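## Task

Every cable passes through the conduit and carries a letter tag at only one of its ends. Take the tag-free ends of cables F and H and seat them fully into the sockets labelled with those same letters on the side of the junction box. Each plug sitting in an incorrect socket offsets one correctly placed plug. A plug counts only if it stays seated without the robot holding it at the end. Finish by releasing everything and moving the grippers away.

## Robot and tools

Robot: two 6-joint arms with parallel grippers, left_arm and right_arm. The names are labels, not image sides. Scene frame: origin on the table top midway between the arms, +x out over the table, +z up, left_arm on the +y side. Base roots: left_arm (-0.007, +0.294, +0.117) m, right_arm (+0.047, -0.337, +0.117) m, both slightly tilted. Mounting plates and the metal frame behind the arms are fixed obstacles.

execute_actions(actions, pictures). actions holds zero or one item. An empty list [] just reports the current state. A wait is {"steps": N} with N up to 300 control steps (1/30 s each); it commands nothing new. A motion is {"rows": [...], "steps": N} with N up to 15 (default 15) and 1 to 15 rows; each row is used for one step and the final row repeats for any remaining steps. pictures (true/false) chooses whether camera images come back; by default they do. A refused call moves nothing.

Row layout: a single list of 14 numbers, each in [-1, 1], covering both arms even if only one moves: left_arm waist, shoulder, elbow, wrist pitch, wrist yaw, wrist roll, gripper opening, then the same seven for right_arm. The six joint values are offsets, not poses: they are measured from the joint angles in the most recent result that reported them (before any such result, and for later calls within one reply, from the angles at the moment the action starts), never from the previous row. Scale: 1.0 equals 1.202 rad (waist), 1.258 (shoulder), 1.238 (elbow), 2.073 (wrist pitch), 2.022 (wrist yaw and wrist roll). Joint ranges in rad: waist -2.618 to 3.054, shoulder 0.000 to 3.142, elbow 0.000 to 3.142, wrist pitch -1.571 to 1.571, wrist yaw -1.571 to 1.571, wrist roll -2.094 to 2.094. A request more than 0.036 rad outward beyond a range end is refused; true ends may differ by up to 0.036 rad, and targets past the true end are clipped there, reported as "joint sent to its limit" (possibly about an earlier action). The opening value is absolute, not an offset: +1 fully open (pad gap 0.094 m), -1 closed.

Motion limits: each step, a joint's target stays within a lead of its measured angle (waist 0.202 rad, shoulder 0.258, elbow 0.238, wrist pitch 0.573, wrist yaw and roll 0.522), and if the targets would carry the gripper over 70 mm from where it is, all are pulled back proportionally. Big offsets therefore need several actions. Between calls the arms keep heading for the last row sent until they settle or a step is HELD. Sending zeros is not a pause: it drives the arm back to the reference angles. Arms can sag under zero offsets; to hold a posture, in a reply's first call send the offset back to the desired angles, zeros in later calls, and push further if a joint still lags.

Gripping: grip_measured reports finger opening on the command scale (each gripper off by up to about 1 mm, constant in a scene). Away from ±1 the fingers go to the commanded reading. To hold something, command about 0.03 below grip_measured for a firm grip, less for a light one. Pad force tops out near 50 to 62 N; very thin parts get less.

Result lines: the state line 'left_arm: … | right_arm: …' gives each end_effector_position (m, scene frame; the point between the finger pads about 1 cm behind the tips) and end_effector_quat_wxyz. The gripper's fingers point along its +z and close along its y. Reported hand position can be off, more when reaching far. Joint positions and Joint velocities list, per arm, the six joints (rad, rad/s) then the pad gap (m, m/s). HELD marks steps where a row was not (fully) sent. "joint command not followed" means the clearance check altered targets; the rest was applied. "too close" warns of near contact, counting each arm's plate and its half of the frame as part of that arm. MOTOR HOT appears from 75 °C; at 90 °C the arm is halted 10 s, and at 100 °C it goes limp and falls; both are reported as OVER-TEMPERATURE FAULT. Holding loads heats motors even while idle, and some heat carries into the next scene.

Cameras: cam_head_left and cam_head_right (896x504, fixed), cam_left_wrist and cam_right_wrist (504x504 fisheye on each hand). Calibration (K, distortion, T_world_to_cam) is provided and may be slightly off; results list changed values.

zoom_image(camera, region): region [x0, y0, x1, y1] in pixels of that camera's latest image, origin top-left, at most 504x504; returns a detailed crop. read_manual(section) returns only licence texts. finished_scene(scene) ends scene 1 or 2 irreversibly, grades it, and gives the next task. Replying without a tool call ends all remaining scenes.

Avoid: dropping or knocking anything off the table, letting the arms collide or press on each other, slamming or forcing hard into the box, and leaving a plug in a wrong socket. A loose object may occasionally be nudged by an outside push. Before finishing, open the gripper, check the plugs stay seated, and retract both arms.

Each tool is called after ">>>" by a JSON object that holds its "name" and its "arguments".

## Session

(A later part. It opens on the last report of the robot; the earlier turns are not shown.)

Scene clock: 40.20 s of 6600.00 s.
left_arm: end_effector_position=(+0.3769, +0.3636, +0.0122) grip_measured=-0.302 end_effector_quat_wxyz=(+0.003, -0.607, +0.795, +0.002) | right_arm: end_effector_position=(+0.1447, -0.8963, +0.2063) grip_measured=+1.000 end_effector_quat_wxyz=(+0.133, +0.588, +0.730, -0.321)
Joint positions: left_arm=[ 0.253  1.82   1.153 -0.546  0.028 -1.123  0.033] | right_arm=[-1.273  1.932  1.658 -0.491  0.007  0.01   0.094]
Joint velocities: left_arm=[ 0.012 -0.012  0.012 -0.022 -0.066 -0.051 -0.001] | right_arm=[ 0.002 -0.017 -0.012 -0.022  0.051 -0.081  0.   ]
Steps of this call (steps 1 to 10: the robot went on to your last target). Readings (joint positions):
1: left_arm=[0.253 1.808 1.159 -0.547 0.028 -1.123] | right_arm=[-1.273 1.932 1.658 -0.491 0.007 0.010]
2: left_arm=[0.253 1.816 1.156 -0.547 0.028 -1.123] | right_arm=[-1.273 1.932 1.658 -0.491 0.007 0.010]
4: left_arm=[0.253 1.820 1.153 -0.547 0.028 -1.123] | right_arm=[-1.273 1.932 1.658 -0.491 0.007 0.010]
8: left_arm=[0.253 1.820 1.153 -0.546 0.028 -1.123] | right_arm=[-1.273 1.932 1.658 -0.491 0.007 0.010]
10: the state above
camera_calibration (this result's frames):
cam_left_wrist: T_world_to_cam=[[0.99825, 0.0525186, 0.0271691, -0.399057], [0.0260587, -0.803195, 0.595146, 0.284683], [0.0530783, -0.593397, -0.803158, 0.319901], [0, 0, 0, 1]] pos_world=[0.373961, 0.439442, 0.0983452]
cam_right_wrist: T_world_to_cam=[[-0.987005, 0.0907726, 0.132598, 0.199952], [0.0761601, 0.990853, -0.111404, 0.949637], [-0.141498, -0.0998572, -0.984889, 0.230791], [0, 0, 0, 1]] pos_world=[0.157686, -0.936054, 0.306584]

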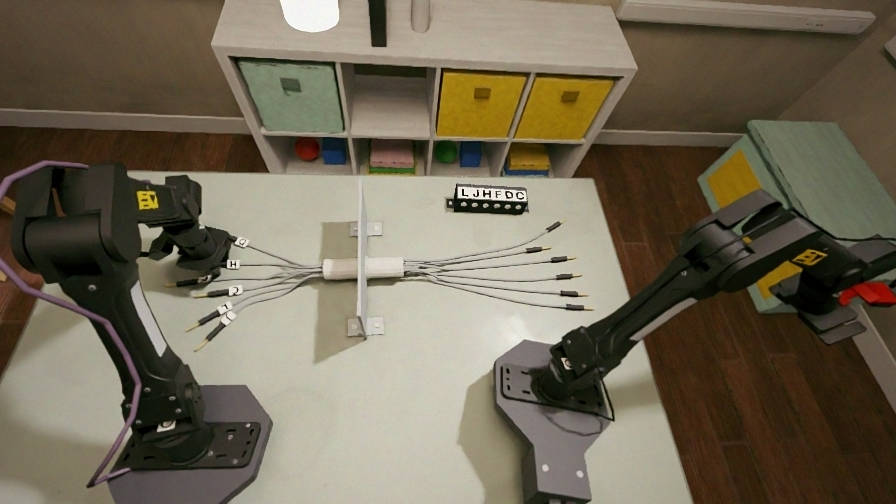

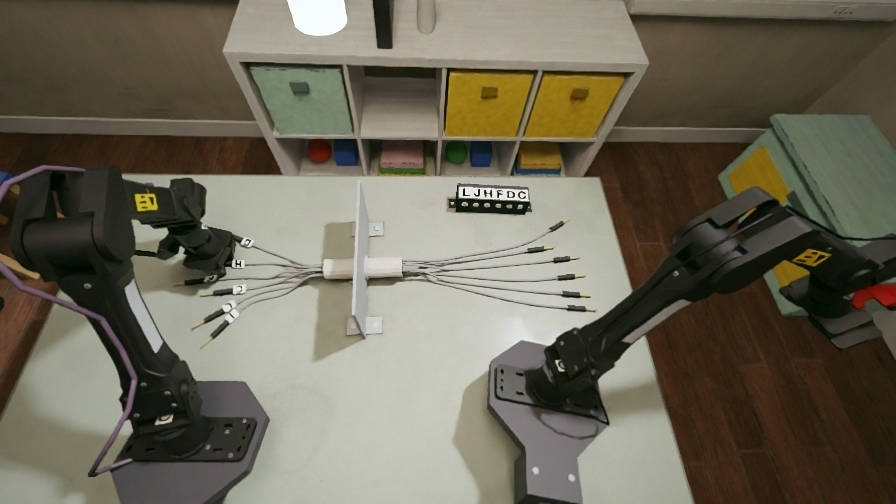

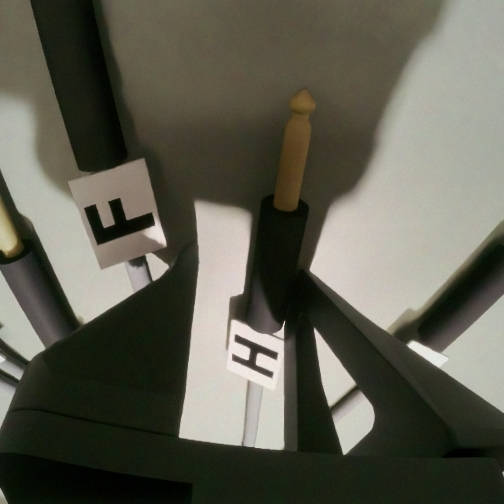

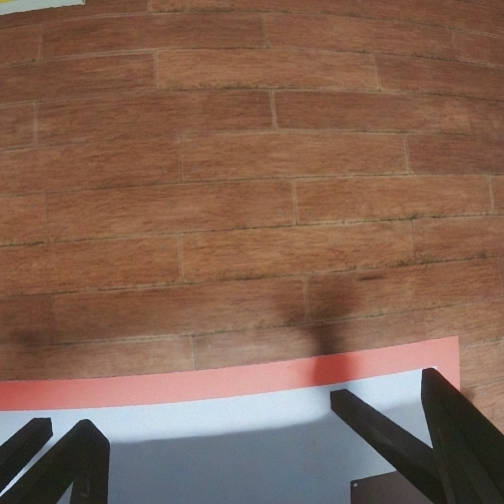

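>>> {"name": "execute_actions", "arguments": {"actions": [{"rows":[[0,0,0,0,0,0,-0.5,0,0,0,0,0,0,1],[0,0,0,0,0,0,-0.7,0,0,0,0,0,0,1],[0,0,0,0,0,0,-0.82,0,0,0,0,0,0,1],[0,0,0,0,0,0,-0.82,0,0,0,0,0,0,1],[0,0,0,0,0,0,-0.82,0,0,0,0,0,0,1],[0,-0.03,0,0,0,0,-0.82,0,0,0,0,0,0,1],[0,-0.06,0,0,0,0,-0.82,0,0,0,0,0,0,1],[0.02,-0.07,0,0,0,0,-0.82,0,0,0,0,0,0,1],[0.04,-0.07,0,0,0,0,-0.82,0,0,0,0,0,0,1],[0.06,-0.07,0,0,0,0,-0.82,0,0,0,0,0,0,1],[0.08,-0.07,0,0,0,0,-0.82,0,0,0,0,0,0,1],[0.1,-0.07,0,0,0,0,-0.82,0,0,0,0,0,0,1],[0.12,-0.07,0,0,0,0,-0.82,0,0,0,0,0,0,1]],"steps":15}], "pictures": false}}

>>> {"name": "execute_actions", "arguments": {"actions": [{"steps":10}]}}

>>> {"name": "zoom_image", "arguments": {"camera": "cam_head_right", "region": [390,170,630,330]}}

Scene clock: 42.03 s of 6600.00 s.
left_arm: end_effector_position=(+0.3809, +0.4093, +0.0392) grip_measured=-0.768 end_effector_quat_wxyz=(-0.043, +0.648, -0.761, +0.003) | right_arm: end_effector_position=(+0.1447, -0.8963, +0.2063) grip_measured=+1.000 end_effector_quat_wxyz=(+0.133, +0.588, +0.730, -0.321)
Joint positions: left_arm=[ 0.371  1.746  1.153 -0.547  0.044 -1.123  0.011] | right_arm=[-1.273  1.932  1.658 -0.491  0.007  0.01   0.094]
Joint velocities: left_arm=[ 0.593  0.007  0.012 -0.11  -0.051 -0.037 -0.   ] | right_arm=[ 0.007  0.017  0.007 -0.037  0.037 -0.037  0.   ]
Steps of this call (steps 1 to 30: the robot went on to your last target; steps 31 to 40: nothing new was sent; steps 41 to 55: all 15 steps of this action). Readings (joint positions):
41: left_arm=[0.253 1.820 1.153 -0.546 0.028 -1.123] | right_arm=[-1.273 1.932 1.658 -0.491 0.007 0.010]
42: left_arm=[0.253 1.820 1.153 -0.546 0.029 -1.123] | right_arm=[-1.273 1.932 1.658 -0.491 0.007 0.010]
44: left_arm=[0.253 1.820 1.153 -0.546 0.030 -1.123] | right_arm=[-1.273 1.932 1.658 -0.491 0.007 0.010]
48: left_arm=[0.253 1.806 1.153 -0.547 0.031 -1.123] | right_arm=[-1.273 1.932 1.658 -0.491 0.007 0.010]
55: the state above

Scene clock: 42.37 s of 6600.00 s.
left_arm: end_effector_position=(+0.3771, +0.4219, +0.0401) grip_measured=-0.768 end_effector_quat_wxyz=(-0.048, +0.658, -0.751, -0.005) | right_arm: end_effector_position=(+0.1447, -0.8963, +0.2063) grip_measured=+1.000 end_effector_quat_wxyz=(+0.133, +0.588, +0.730, -0.321)
Joint positions: left_arm=[ 0.401  1.746  1.153 -0.547  0.038 -1.123  0.011] | right_arm=[-1.273  1.932  1.658 -0.491  0.007  0.01   0.094]
Joint velocities: left_arm=[-0.002 -0.007  0.012  0.037  0.037  0.007  0.   ] | right_arm=[-0.002  0.012 -0.022  0.051  0.051 -0.022  0.   ]
Steps of this call (steps 1 to 10: the robot went on to your last target). Readings (joint positions):
1: left_arm=[0.388 1.746 1.153 -0.547 0.042 -1.123] | right_arm=[-1.273 1.932 1.658 -0.491 0.007 0.010]
2: left_arm=[0.398 1.746 1.153 -0.547 0.040 -1.123] | right_arm=[-1.273 1.932 1.658 -0.491 0.007 0.010]
4: left_arm=[0.402 1.746 1.153 -0.547 0.038 -1.123] | right_arm=[-1.273 1.932 1.658 -0.491 0.007 0.010]
8: left_arm=[0.401 1.746 1.153 -0.547 0.038 -1.123] | right_arm=[-1.273 1.932 1.658 -0.491 0.007 0.010]
10: the state above
camera_calibration (this result's frames):
cam_left_wrist: T_world_to_cam=[[0.978131, 0.181753, 0.101125, -0.45301], [0.0970318, -0.828798, 0.551071, 0.300728], [0.183971, -0.529207, -0.828308, 0.301471], [0, 0, 0, 1]] pos_world=[0.358461, 0.49112, 0.129799]
cam_right_wrist: T_world_to_cam=[[-0.987005, 0.0907726, 0.132598, 0.199952], [0.0761601, 0.990853, -0.111404, 0.949637], [-0.141498, -0.0998572, -0.984889, 0.230791], [0, 0, 0, 1]] pos_world=[0.157686, -0.936054, 0.306584]

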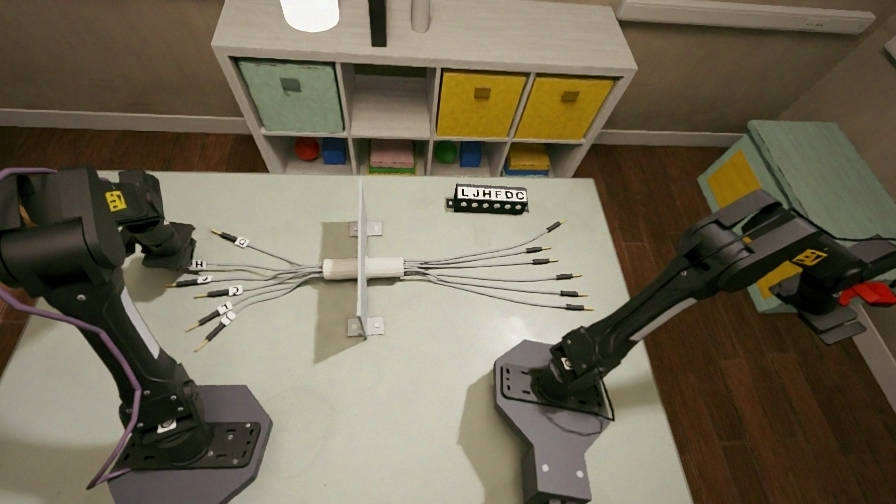

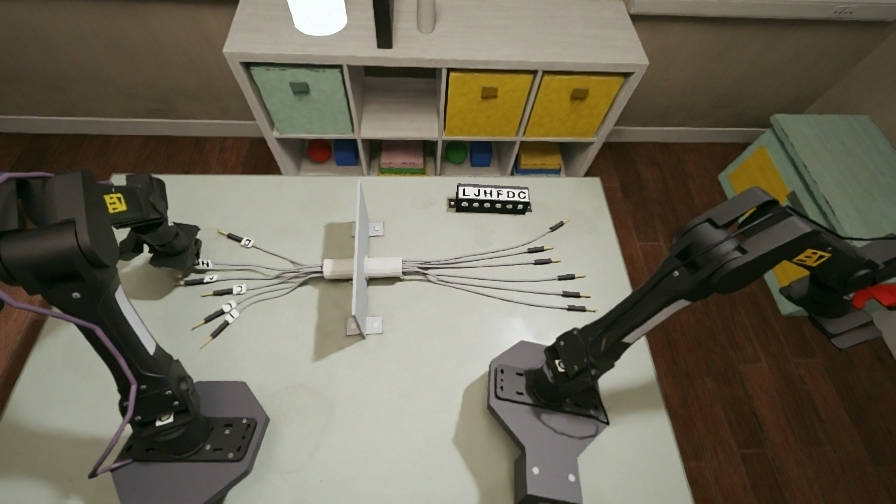

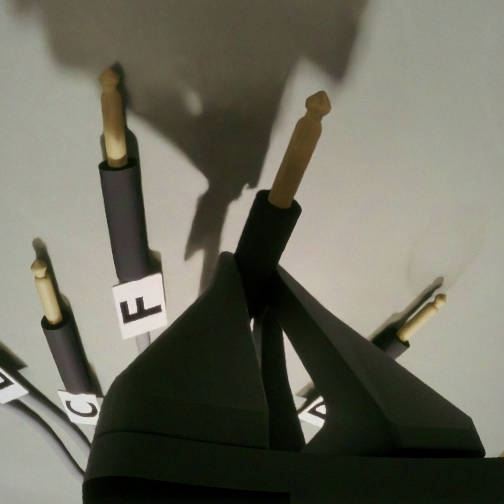

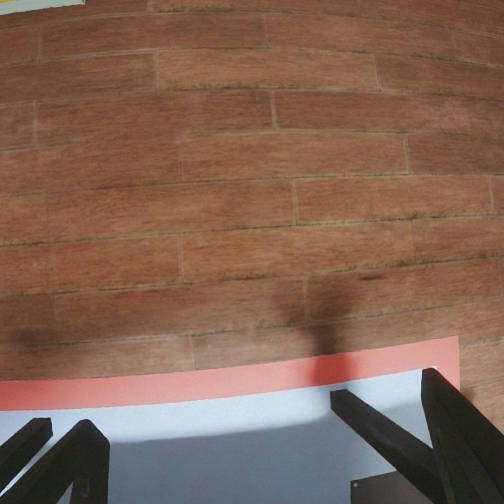

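Region (390, 170, 630, 330) of cam_head_right's 896x504 image, scaled by 2.100, with more detail than that image has.

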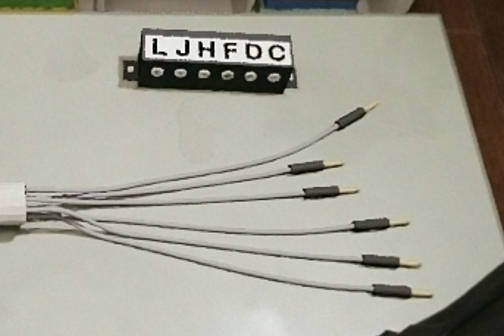

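>>> {"name": "execute_actions", "arguments": {"actions": [{"rows":[[0,0.02,0,0,0,0,-0.82,0.3,-0.2,-0.2,0,0.1,0.3,0],[0,0.04,0,0,0,0,-0.82,0.6,-0.3,-0.3,-0.06,0.2,0.5,-0.3],[0,0.05,0,0,0,0,-0.82,1,-0.3,-0.4,-0.066,0.34,0.78,-0.3],[0,0.055,0,0,0,0,-0.82,1,-0.3,-0.4,-0.066,0.34,0.78,-0.3],[0,0.055,0,0,0,0,-0.82,1,-0.3,-0.4,-0.066,0.34,0.78,-0.3],[0,0.055,0,0,0,0,-0.82,1,-0.3,-0.4,-0.066,0.34,0.78,-0.3],[0,0.055,0,0,0,0,-0.4,1,-0.3,-0.4,-0.066,0.34,0.78,-0.3],[0,0.055,0,0,0,0,-0.4,1,-0.3,-0.4,-0.066,0.34,0.78,-0.3],[0,0.055,0,0,0,0,-0.4,1,-0.3,-0.4,-0.066,0.34,0.78,-0.3],[0,0.0,0,0,0,0,-0.4,1,-0.3,-0.4,-0.066,0.34,0.78,-0.3],[0,-0.1,0,0,0,0,-0.4,1,-0.3,-0.4,-0.066,0.34,0.78,-0.3],[0.1,-0.2,0,0,0,0,-0.4,1,-0.3,-0.4,-0.066,0.34,0.78,-0.3],[0.3,-0.3,0,0,0,0,-0.4,1,-0.3,-0.4,-0.066,0.34,0.78,-0.3]],"steps":15}], "pictures": false}}

>>> {"name": "execute_actions", "arguments": {"actions": [{"steps":15}], "pictures": false}}

Scene clock: 54.63 s of 6600.00 s.
left_arm: end_effector_position=(+0.3793, +0.4495, +0.0765) grip_measured=-0.402 end_effector_quat_wxyz=(-0.093, +0.680, -0.727, +0.008) | right_arm: end_effector_position=(+0.3375, -0.6522, +0.1450) grip_measured=-0.297 end_effector_quat_wxyz=(+0.214, +0.764, +0.534, -0.292)
Joint positions: left_arm=[ 0.48   1.642  1.141 -0.551  0.059 -1.123  0.028] | right_arm=[-0.398  1.578  1.174 -0.606  0.63   1.272  0.033]
Joint velocities: left_arm=[ 0.989 -1.277 -0.002 -0.051  0.066  0.022 -0.001] | right_arm=[ 2.024 -0.007 -0.002  0.007  0.359  2.103  0.   ]
Steps of this call (steps 1 to 30: the robot went on to your last target; steps 31 to 90: nothing new was sent; then 8.77 s passed at rest; steps 91 to 105: all 15 steps of this action). Readings (joint positions):
91: left_arm=[0.401 1.747 1.153 -0.547 0.039 -1.123] | right_arm=[-1.261 1.916 1.631 -0.472 0.029 0.059]
92: left_arm=[0.401 1.752 1.153 -0.547 0.040 -1.123] | right_arm=[-1.240 1.878 1.575 -0.469 0.079 0.129]
94: left_arm=[0.401 1.772 1.153 -0.546 0.041 -1.123] | right_arm=[-1.158 1.781 1.453 -0.506 0.219 0.270]
98: left_arm=[0.401 1.816 1.153 -0.546 0.043 -1.123] | right_arm=[-0.908 1.600 1.227 -0.566 0.470 0.616]
105: the state above

Scene clock: 55.13 s of 6600.00 s.
left_arm: end_effector_position=(+0.3533, +0.5509, +0.1981) grip_measured=-0.402 end_effector_quat_wxyz=(-0.262, +0.735, -0.625, -0.019) | right_arm: end_effector_position=(+0.4177, -0.5538, +0.1335) grip_measured=-0.297 end_effector_quat_wxyz=(+0.264, +0.773, +0.545, -0.190)
Joint positions: left_arm=[ 0.768  1.365  1.141 -0.539  0.042 -1.123  0.028] | right_arm=[-0.061  1.578  1.174 -0.609  0.67   1.569  0.033]
Joint velocities: left_arm=[-0.002 -0.022 -0.007  0.037 -0.007  0.022  0.   ] | right_arm=[ 0.012 -0.007 -0.002 -0.051 -0.066  0.066  0.   ]
Steps of this call (steps 1 to 15: the robot went on to your last target). Readings (joint positions):
1: left_arm=[0.517 1.598 1.141 -0.550 0.060 -1.123] | right_arm=[-0.326 1.578 1.174 -0.606 0.638 1.334]
2: left_arm=[0.557 1.554 1.141 -0.549 0.060 -1.123] | right_arm=[-0.254 1.578 1.174 -0.606 0.645 1.383]
4: left_arm=[0.646 1.471 1.141 -0.544 0.060 -1.123] | right_arm=[-0.123 1.578 1.174 -0.606 0.650 1.454]
8: left_arm=[0.770 1.368 1.141 -0.537 0.039 -1.123] | right_arm=[-0.042 1.578 1.174 -0.606 0.651 1.528]
15: the state above

>>> {"name": "execute_actions", "arguments": {"actions": [{"rows":[[0,0,0,0,0,0,-0.4,0.374,0.03,-0.04,-0.01,0.015,0.01,-0.4],[0,0,0,0,0,0,-0.4,0.374,0.03,-0.06,-0.01,0.015,0.01,-0.4],[0,0,0,0,0,0,-0.4,0.374,0.05,-0.08,-0.01,0.015,0.01,-0.4],[0,0,0,0,0,0,-0.4,0.374,0.07,-0.101,-0.01,0.015,0.01,-0.4]],"steps":15}]}}

Scene clock: 56.47 s of 6600.00 s.
left_arm: end_effector_position=(+0.3537, +0.5504, +0.1980) grip_measured=-0.402 end_effector_quat_wxyz=(-0.262, +0.735, -0.625, -0.017) | right_arm: end_effector_position=(+0.4206, -0.3801, +0.0758) grip_measured=-0.397 end_effector_quat_wxyz=(+0.194, +0.634, +0.734, -0.147)
Joint positions: left_arm=[ 0.768  1.365  1.141 -0.539  0.045 -1.123  0.028] | right_arm=[ 0.399  1.679  1.056 -0.616  0.677  1.581  0.028]
Joint velocities: left_arm=[-0.007 -0.002  0.017 -0.037 -0.051 -0.007  0.   ] | right_arm=[-0.066 -0.007 -0.002 -0.11   0.037  0.051 -0.   ]
Steps of this call (steps 1 to 25: the robot went on to your last target; steps 26 to 40: all 15 steps of this action). Readings (joint positions):
26: left_arm=[0.768 1.365 1.141 -0.539 0.042 -1.123] | right_arm=[-0.044 1.580 1.170 -0.609 0.683 1.580]
27: left_arm=[0.768 1.365 1.141 -0.539 0.043 -1.123] | right_arm=[-0.008 1.580 1.162 -0.608 0.694 1.580]
29: left_arm=[0.768 1.365 1.141 -0.539 0.044 -1.123] | right_arm=[0.101 1.594 1.133 -0.606 0.695 1.580]
33: left_arm=[0.768 1.365 1.141 -0.539 0.044 -1.123] | right_arm=[0.330 1.658 1.074 -0.606 0.688 1.581]
40: the state above
camera_calibration (this result's frames):
cam_left_wrist: T_world_to_cam=[[0.805554, 0.352137, 0.476531, -0.5765], [0.204875, -0.92017, 0.333636, 0.377678], [0.555975, -0.171133, -0.813391, 0.172886], [0, 0, 0, 1]] pos_world=[0.290905, 0.580121, 0.289337]
cam_right_wrist: T_world_to_cam=[[-0.982208, 0.0715437, -0.173634, 0.456649], [0.0529153, 0.992562, 0.109642, 0.396253], [0.180187, 0.0985036, -0.978688, 0.132438], [0, 0, 0, 1]] pos_world=[0.403693, -0.439021, 0.165459]

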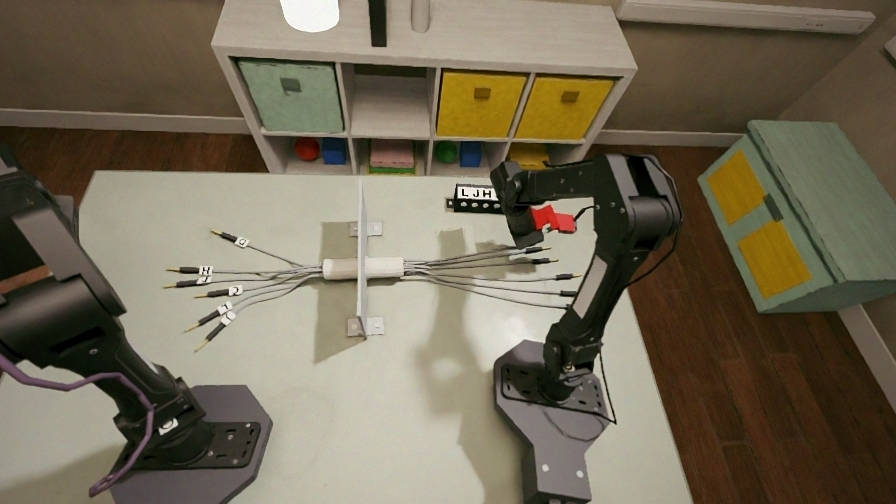

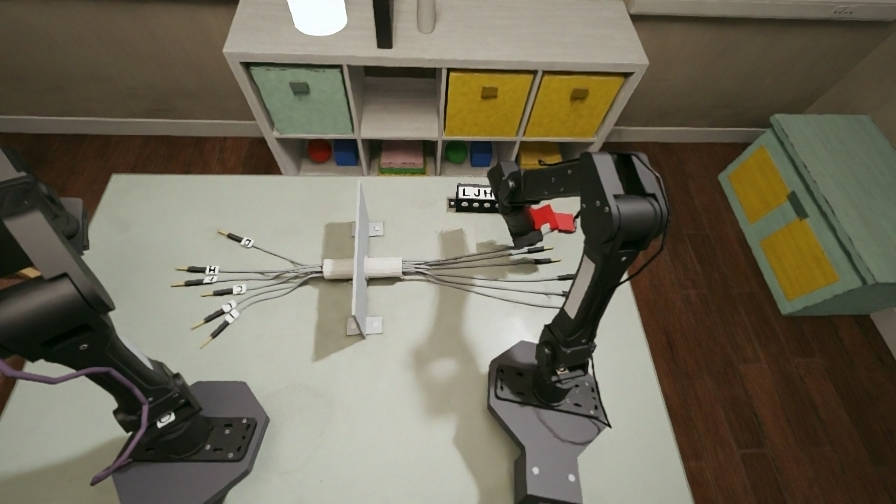

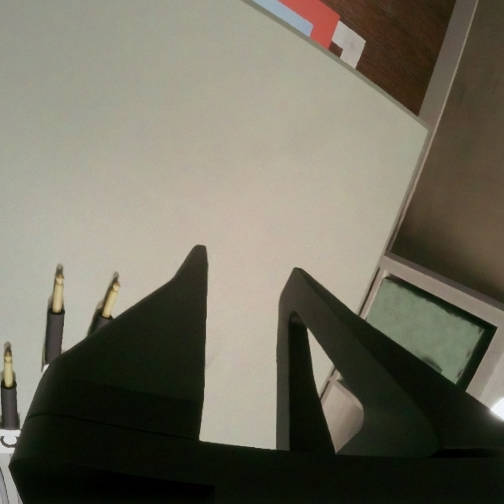

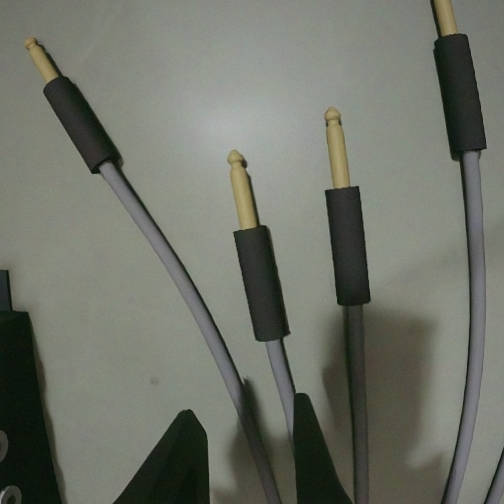

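>>> {"name": "execute_actions", "arguments": {"actions": [{"rows":[[0,0,0,0,0,0,-0.4,-0.03,0.01,0,0.01,0.003,0,-0.4],[0,0,0,0,0,0,-0.4,-0.064,0.03,0,0.02,0.005,0,-0.4],[0,0,0,0,0,0,-0.4,-0.064,0.05,0,0.035,0.005,0,-0.4],[0,0,0,0,0,0,-0.4,-0.064,0.07,0.01,0.05,0.005,0,-0.4],[0,0,0,0,0,0,-0.4,-0.064,0.09,0.01,0.065,0.005,0,-0.4],[0,0,0,0,0,0,-0.4,-0.064,0.11,0.01,0.08,0.005,0,-0.4],[0,0,0,0,0,0,-0.4,-0.064,0.13,0.01,0.093,0.005,0,-0.4]],"steps":15}]}}

Scene clock: 60.40 s of 6600.00 s.
left_arm: end_effector_position=(+0.3540, +0.5500, +0.1979) grip_measured=-0.402 end_effector_quat_wxyz=(-0.262, +0.735, -0.626, -0.016) | right_arm: end_effector_position=(+0.4230, -0.3989, +0.0219) grip_measured=-0.397 end_effector_quat_wxyz=(+0.192, +0.655, +0.711, -0.169)
Joint positions: left_arm=[ 0.768  1.365  1.141 -0.539  0.048 -1.123  0.028] | right_arm=[ 0.323  1.851  1.056 -0.45   0.679  1.581  0.028]
Joint velocities: left_arm=[ 0.002 -0.007 -0.002  0.007  0.051 -0.007 -0.001] | right_arm=[-0.002 -0.012 -0.012  0.139 -0.051  0.022  0.001]
Steps of this call (steps 1 to 15: the robot went on to your last target; steps 16 to 90: nothing new was sent; then 0.43 s passed at rest; steps 91 to 105: all 15 steps of this action). Readings (joint positions):
91: left_arm=[0.768 1.365 1.141 -0.539 0.046 -1.123] | right_arm=[0.395 1.679 1.056 -0.615 0.679 1.581]
92: left_arm=[0.768 1.365 1.141 -0.539 0.046 -1.123] | right_arm=[0.387 1.681 1.056 -0.611 0.677 1.581]
94: left_arm=[0.768 1.365 1.141 -0.539 0.047 -1.123] | right_arm=[0.356 1.701 1.056 -0.585 0.676 1.581]
98: left_arm=[0.768 1.365 1.141 -0.539 0.048 -1.123] | right_arm=[0.322 1.800 1.056 -0.503 0.678 1.581]
105: the state above
camera_calibration (this result's frames):
cam_left_wrist: T_world_to_cam=[[0.805392, 0.352036, 0.476879, -0.576526], [0.20305, -0.91971, 0.336011, 0.37717], [0.556879, -0.173791, -0.812208, 0.173469], [0, 0, 0, 1]] pos_world=[0.291144, 0.579992, 0.289093]
cam_right_wrist: T_world_to_cam=[[-0.977347, 0.136024, -0.162145, 0.474331], [0.124253, 0.988964, 0.0806966, 0.389702], [0.171333, 0.0587214, -0.983462, 0.0691027], [0, 0, 0, 1]] pos_world=[0.403325, -0.45398, 0.113423]

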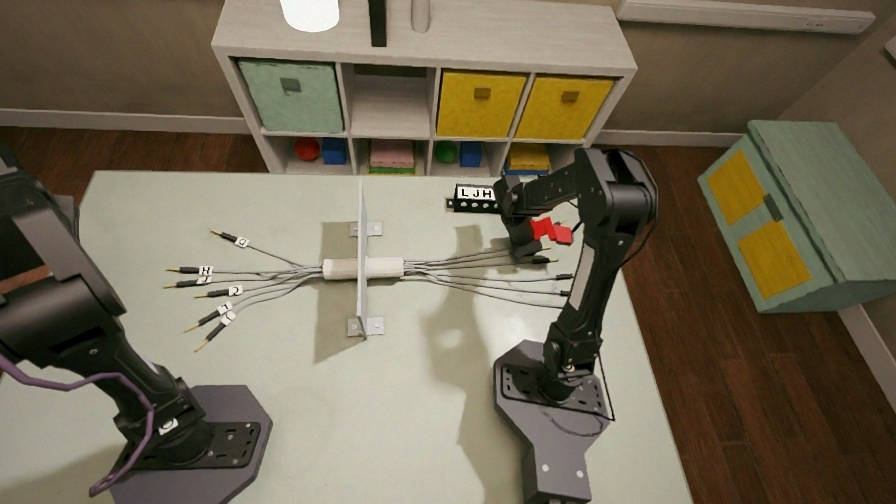

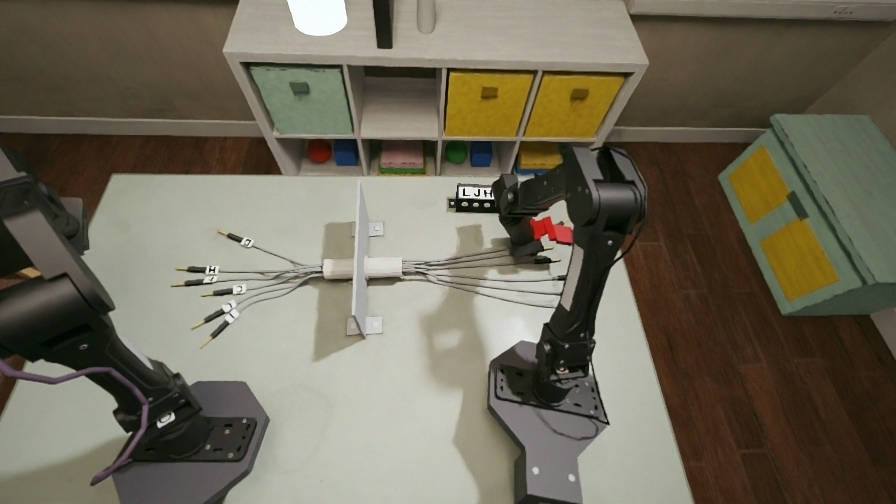

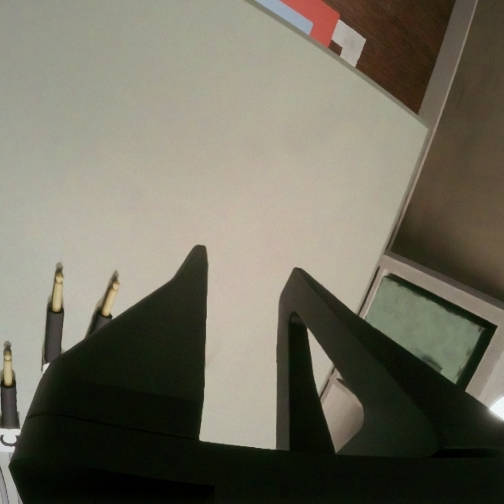

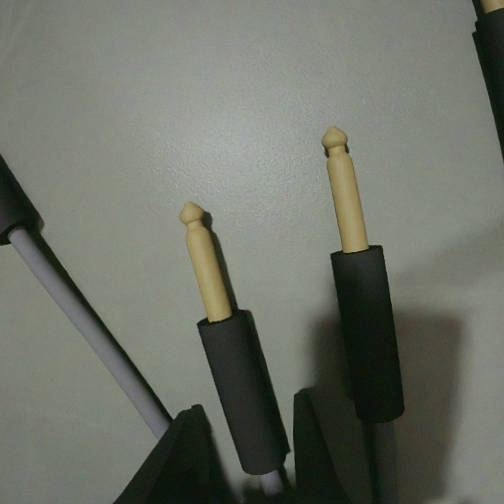

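>>> {"name": "execute_actions", "arguments": {"actions": [{"rows":[[0,0,0,0,0,0,-0.4,0,0.012,0,0,0,0,-0.4],[0,0,0,0,0,0,-0.4,0,0.024,0,0.01,0,0,-0.4],[0,0,0,0,0,0,-0.4,0,0.024,0,0.01,0,0,-0.4],[0,0,0,0,0,0,-0.4,0,0.024,0,0.01,0,0,-0.4],[0,0,0,0,0,0,-0.4,0,0.024,0,0.01,0,0,-0.4],[0,0,0,0,0,0,-0.4,0,0.024,0,0.01,0,0,-0.4],[0,0,0,0,0,0,-0.4,0,0.024,0,0.01,0,0,-0.6],[0,0,0,0,0,0,-0.4,0,0.024,0,0.01,0,0,-0.7],[0,0,0,0,0,0,-0.4,0,0.024,0,0.01,0,0,-0.82]],"steps":15}]}}

Scene clock: 62.13 s of 6600.00 s.
left_arm: end_effector_position=(+0.3544, +0.5495, +0.1978) grip_measured=-0.402 end_effector_quat_wxyz=(-0.261, +0.734, -0.626, -0.014) | right_arm: end_effector_position=(+0.4259, -0.3990, +0.0213) grip_measured=-0.768 end_effector_quat_wxyz=(+0.197, +0.657, +0.708, -0.165)
Joint positions: left_arm=[ 0.768  1.365  1.141 -0.539  0.052 -1.123  0.028] | right_arm=[ 0.323  1.854  1.056 -0.434  0.682  1.581  0.011]
Joint velocities: left_arm=[ 0.007 -0.007  0.012  0.022 -0.022 -0.022 -0.001] | right_arm=[-0.007  0.012 -0.017  0.081  0.051  0.007 -0.001]
Steps of this call (steps 1 to 30: the robot went on to your last target; steps 31 to 37: nothing new was sent; steps 38 to 52: all 15 steps of this action). Readings (joint positions):
38: left_arm=[0.768 1.365 1.141 -0.539 0.049 -1.123] | right_arm=[0.323 1.851 1.056 -0.435 0.678 1.581]
39: left_arm=[0.768 1.365 1.141 -0.539 0.049 -1.123] | right_arm=[0.323 1.852 1.056 -0.435 0.678 1.581]
41: left_arm=[0.768 1.365 1.141 -0.539 0.050 -1.123] | right_arm=[0.323 1.854 1.056 -0.435 0.680 1.581]
45: left_arm=[0.768 1.365 1.141 -0.539 0.051 -1.123] | right_arm=[0.323 1.854 1.056 -0.435 0.682 1.581]
52: the state above
camera_calibration (this result's frames):
cam_left_wrist: T_world_to_cam=[[0.805209, 0.351925, 0.477271, -0.576555], [0.200993, -0.919183, 0.33868, 0.376596], [0.557889, -0.17678, -0.810869, 0.174123], [0, 0, 0, 1]] pos_world=[0.291413, 0.579846, 0.288819]
cam_right_wrist: T_world_to_cam=[[-0.974778, 0.137799, -0.175557, 0.476966], [0.125344, 0.988865, 0.0802133, 0.389013], [0.184655, 0.0561851, -0.981196, 0.0612941], [0, 0, 0, 1]] pos_world=[0.404857, -0.45385, 0.112672]

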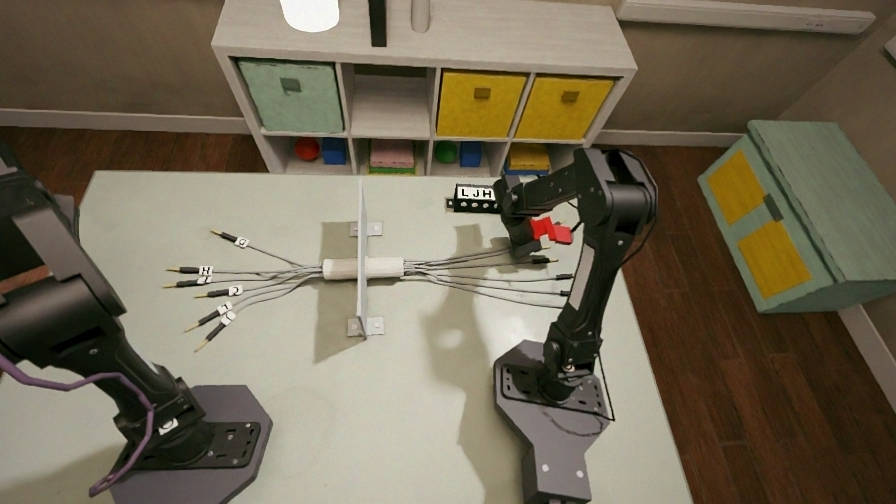

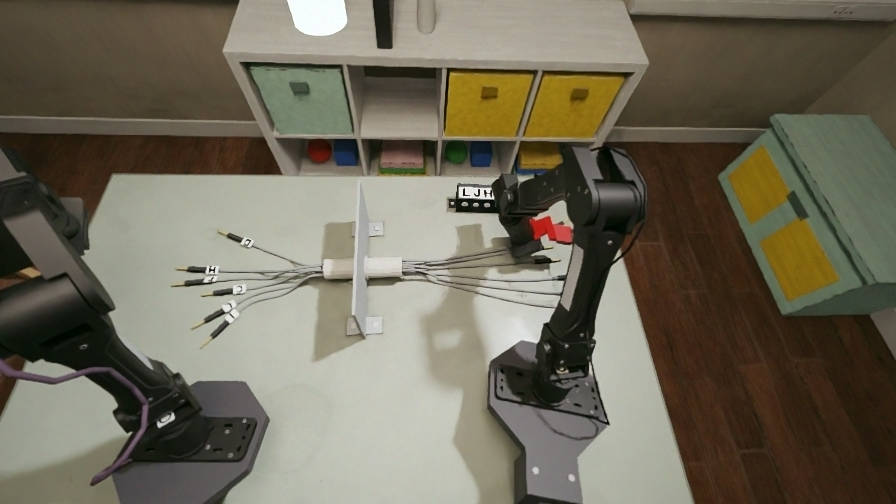

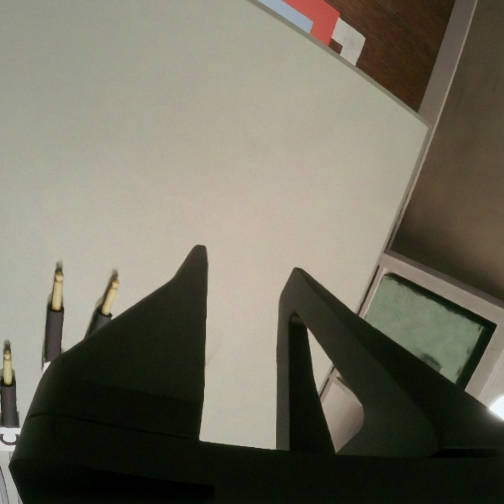

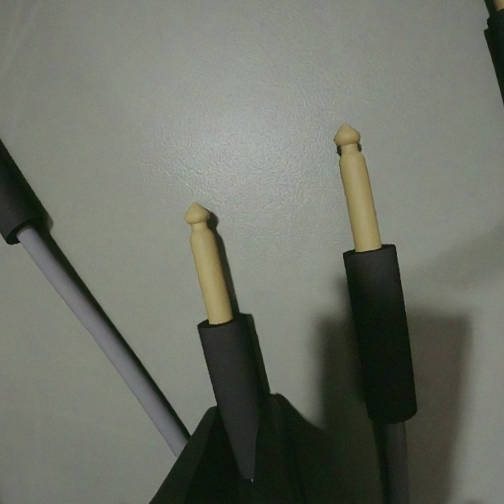

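>>> {"name": "execute_actions", "arguments": {"actions": [{"rows":[[0,0,0,0,0,0,-0.4,0,-0.03,0,0,0,0,-0.82],[0,0,0,0,0,0,-0.4,0,-0.07,0,0,0,0,-0.82],[0,0,0,0,0,0,-0.4,0,-0.11,0,0,0,0,-0.82],[0,0,0,0,0,0,-0.4,0,-0.14,0,0.03,0,0,-0.82],[0,0,0,0,0,0,-0.4,0,-0.16,-0.02,0.07,-0.02,-0.07,-0.82],[0,0,0,0,0,0,-0.4,0.01,-0.176,-0.05,0.1,-0.04,-0.15,-0.82],[0,0,0,0,0,0,-0.4,0.02,-0.176,-0.08,0.13,-0.06,-0.23,-0.82],[0,0,0,0,0,0,-0.4,0.025,-0.176,-0.11,0.16,-0.08,-0.31,-0.82],[0,0,0,0,0,0,-0.4,0.03,-0.176,-0.14,0.19,-0.1,-0.39,-0.82],[0,0,0,0,0,0,-0.4,0.035,-0.176,-0.17,0.22,-0.12,-0.47,-0.82],[0,0,0,0,0,0,-0.4,0.04,-0.176,-0.2,0.25,-0.14,-0.55,-0.82],[0,0,0,0,0,0,-0.4,0.045,-0.176,-0.22,0.276,-0.16,-0.63,-0.82],[0,0,0,0,0,0,-0.4,0.052,-0.176,-0.24,0.276,-0.192,-0.708,-0.82]],"steps":15}], "pictures": false}}

>>> {"name": "execute_actions", "arguments": {"actions": [{"steps":20}]}}

Scene clock: 68.80 s of 6600.00 s.
left_arm: end_effector_position=(+0.3548, +0.5490, +0.1977) grip_measured=-0.402 end_effector_quat_wxyz=(-0.261, +0.734, -0.627, -0.013) | right_arm: end_effector_position=(+0.4549, -0.3406, +0.0467) grip_measured=-0.767 end_effector_quat_wxyz=(+0.236, +0.322, +0.917, -0.021)
Joint positions: left_arm=[ 0.768  1.365  1.141 -0.539  0.055 -1.123  0.028] | right_arm=[0.365 1.627 0.784 0.022 0.406 0.682 0.011]
Joint velocities: left_arm=[-0.007 -0.007 -0.017 -0.051 -0.081 -0.066 -0.   ] | right_arm=[ 0.154  0.09  -0.559  0.315 -0.828 -2.806 -0.   ]
Steps of this call (steps 1 to 15: the robot went on to your last target; steps 16 to 90: nothing new was sent; then 3.17 s passed at rest; steps 91 to 105: all 15 steps of this action). Readings (joint positions):
91: left_arm=[0.768 1.365 1.141 -0.539 0.052 -1.123] | right_arm=[0.323 1.854 1.056 -0.434 0.682 1.581]
92: left_arm=[0.768 1.365 1.141 -0.539 0.053 -1.123] | right_arm=[0.323 1.848 1.056 -0.434 0.681 1.581]
94: left_arm=[0.768 1.365 1.141 -0.539 0.054 -1.123] | right_arm=[0.323 1.812 1.053 -0.435 0.671 1.581]
98: left_arm=[0.768 1.365 1.141 -0.539 0.054 -1.123] | right_arm=[0.326 1.666 1.003 -0.293 0.615 1.361]
105: the state above

Scene clock: 69.47 s of 6600.00 s.
left_arm: end_effector_position=(+0.3548, +0.5490, +0.1977) grip_measured=-0.402 end_effector_quat_wxyz=(-0.261, +0.734, -0.627, -0.013) | right_arm: end_effector_position=(+0.4647, -0.3180, +0.0457) grip_measured=-0.767 end_effector_quat_wxyz=(+0.248, +0.070, +0.966, -0.022)
Joint positions: left_arm=[ 0.768  1.365  1.141 -0.539  0.055 -1.123  0.028] | right_arm=[0.372 1.636 0.761 0.119 0.3   0.165 0.011]
Joint velocities: left_arm=[-0.007 -0.002  0.002 -0.066  0.066 -0.081 -0.   ] | right_arm=[ 0.007 -0.012  0.002 -0.007 -0.022 -0.007 -0.   ]
Steps of this call (steps 1 to 20: the robot went on to your last target). Readings (joint positions):
1: left_arm=[0.768 1.365 1.141 -0.539 0.055 -1.123] | right_arm=[0.369 1.631 0.770 0.032 0.383 0.585]
2: left_arm=[0.768 1.365 1.141 -0.539 0.055 -1.123] | right_arm=[0.371 1.634 0.763 0.041 0.364 0.500]
4: left_arm=[0.768 1.365 1.141 -0.539 0.055 -1.123] | right_arm=[0.372 1.636 0.761 0.060 0.339 0.376]
8: left_arm=[0.768 1.365 1.141 -0.539 0.055 -1.123] | right_arm=[0.372 1.636 0.761 0.100 0.315 0.247]
20: the state above
camera_calibration (this result's frames):
cam_left_wrist: T_world_to_cam=[[0.805025, 0.351815, 0.477663, -0.576585], [0.198933, -0.918646, 0.341343, 0.37602], [0.558892, -0.179767, -0.80952, 0.174776], [0, 0, 0, 1]] pos_world=[0.291681, 0.5797, 0.288546]
cam_right_wrist: T_world_to_cam=[[-0.359129, -0.9226, -0.140837, -0.116931], [-0.932697, 0.349424, 0.089326, 0.589985], [-0.0332005, 0.163438, -0.985995, 0.209058], [0, 0, 0, 1]] pos_world=[0.515225, -0.348204, 0.13696]

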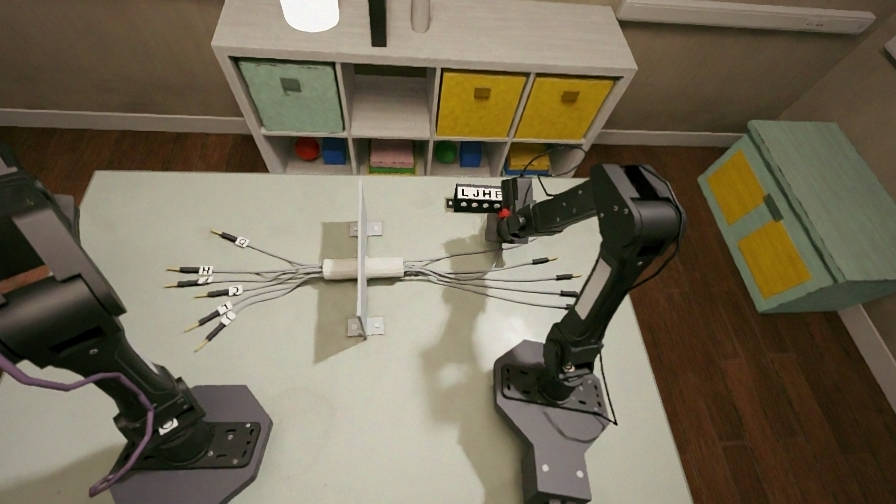

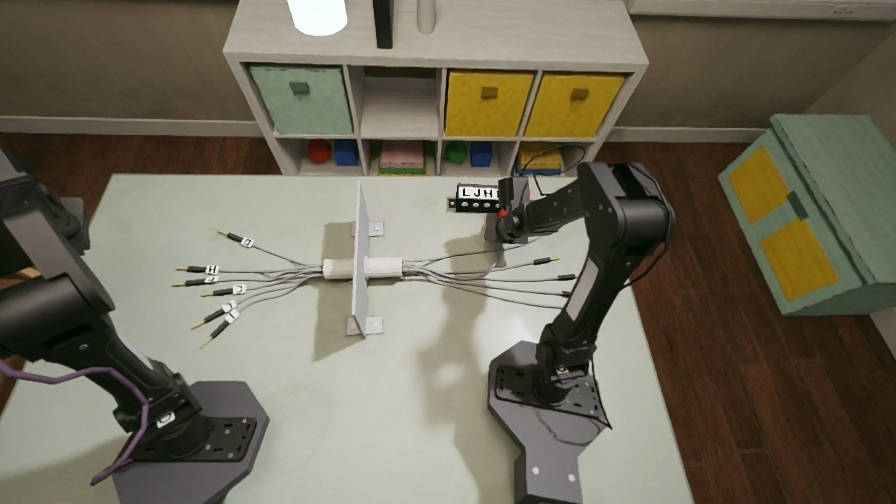

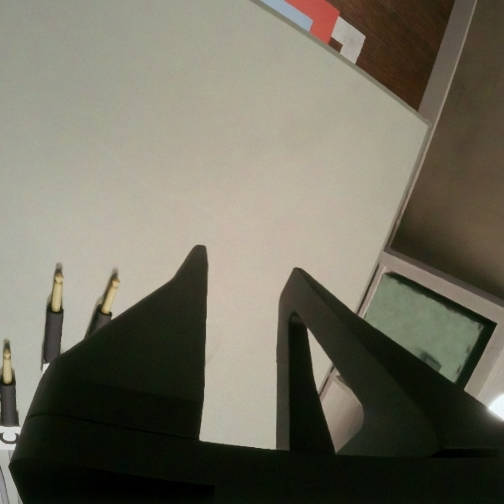

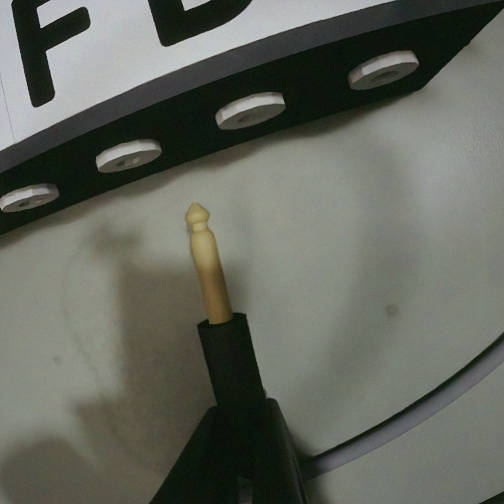

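>>> {"name": "execute_actions", "arguments": {"actions": [{"rows":[[0,0,0,0,0,0,-0.4,0.022,-0.03,0,0,0,-0.027,-0.82]],"steps":15}]}}

Scene clock: 73.70 s of 6600.00 s.
left_arm: end_effector_position=(+0.3551, +0.5486, +0.1976) grip_measured=-0.402 end_effector_quat_wxyz=(-0.260, +0.734, -0.627, -0.011) | right_arm: end_effector_position=(+0.4647, -0.3137, +0.0464) grip_measured=-0.767 end_effector_quat_wxyz=(+0.249, +0.045, +0.967, -0.024)
Joint positions: left_arm=[ 0.768  1.365  1.141 -0.539  0.058 -1.123  0.028] | right_arm=[0.382 1.636 0.761 0.119 0.299 0.121 0.011]
Joint velocities: left_arm=[-0.002 -0.012 -0.002  0.022  0.022 -0.007 -0.001] | right_arm=[ 0.002 -0.012 -0.027  0.007 -0.037 -0.081  0.   ]
Steps of this call (steps 1 to 30: the robot went on to your last target; steps 31 to 90: nothing new was sent; then 0.73 s passed at rest; steps 91 to 105: all 15 steps of this action). Readings (joint positions):
91: left_arm=[0.768 1.365 1.141 -0.539 0.055 -1.123] | right_arm=[0.372 1.636 0.761 0.119 0.299 0.154]
92: left_arm=[0.768 1.365 1.141 -0.539 0.056 -1.123] | right_arm=[0.374 1.636 0.761 0.119 0.299 0.147]
94: left_arm=[0.768 1.365 1.141 -0.539 0.057 -1.123] | right_arm=[0.378 1.636 0.761 0.119 0.299 0.137]
98: left_arm=[0.768 1.365 1.141 -0.539 0.058 -1.123] | right_arm=[0.382 1.636 0.761 0.119 0.299 0.127]
105: the state above
camera_calibration (this result's frames):
cam_left_wrist: T_world_to_cam=[[0.80486, 0.351718, 0.478011, -0.576612], [0.197099, -0.91816, 0.343707, 0.375507], [0.559778, -0.182421, -0.808314, 0.175354], [0, 0, 0, 1]] pos_world=[0.291921, 0.579568, 0.288304]
cam_right_wrist: T_world_to_cam=[[-0.314949, -0.940871, -0.124776, -0.139908], [-0.948188, 0.306124, 0.0850157, 0.582304], [-0.0417918, 0.145087, -0.988536, 0.207361], [0, 0, 0, 1]] pos_world=[0.516736, -0.339978, 0.138022]

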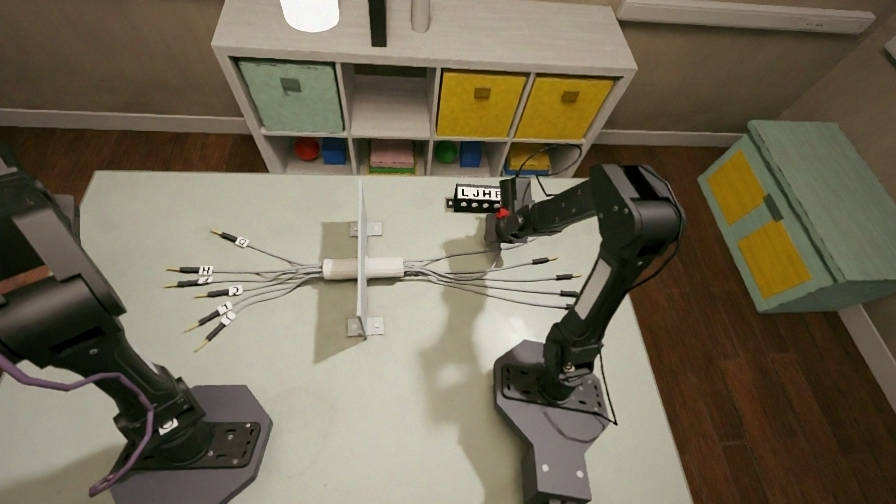

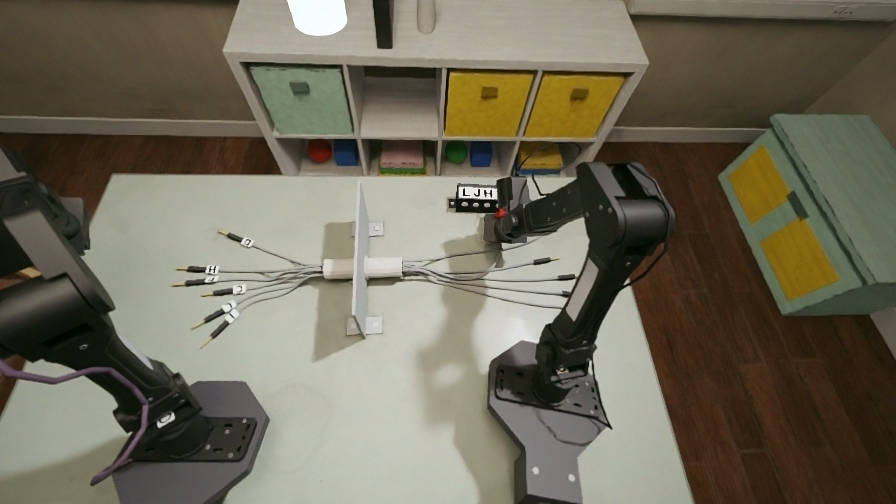

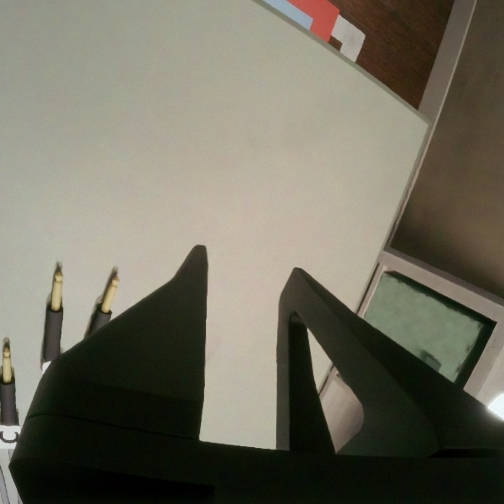

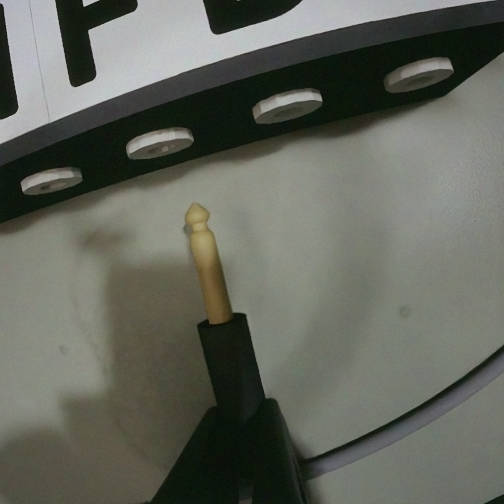

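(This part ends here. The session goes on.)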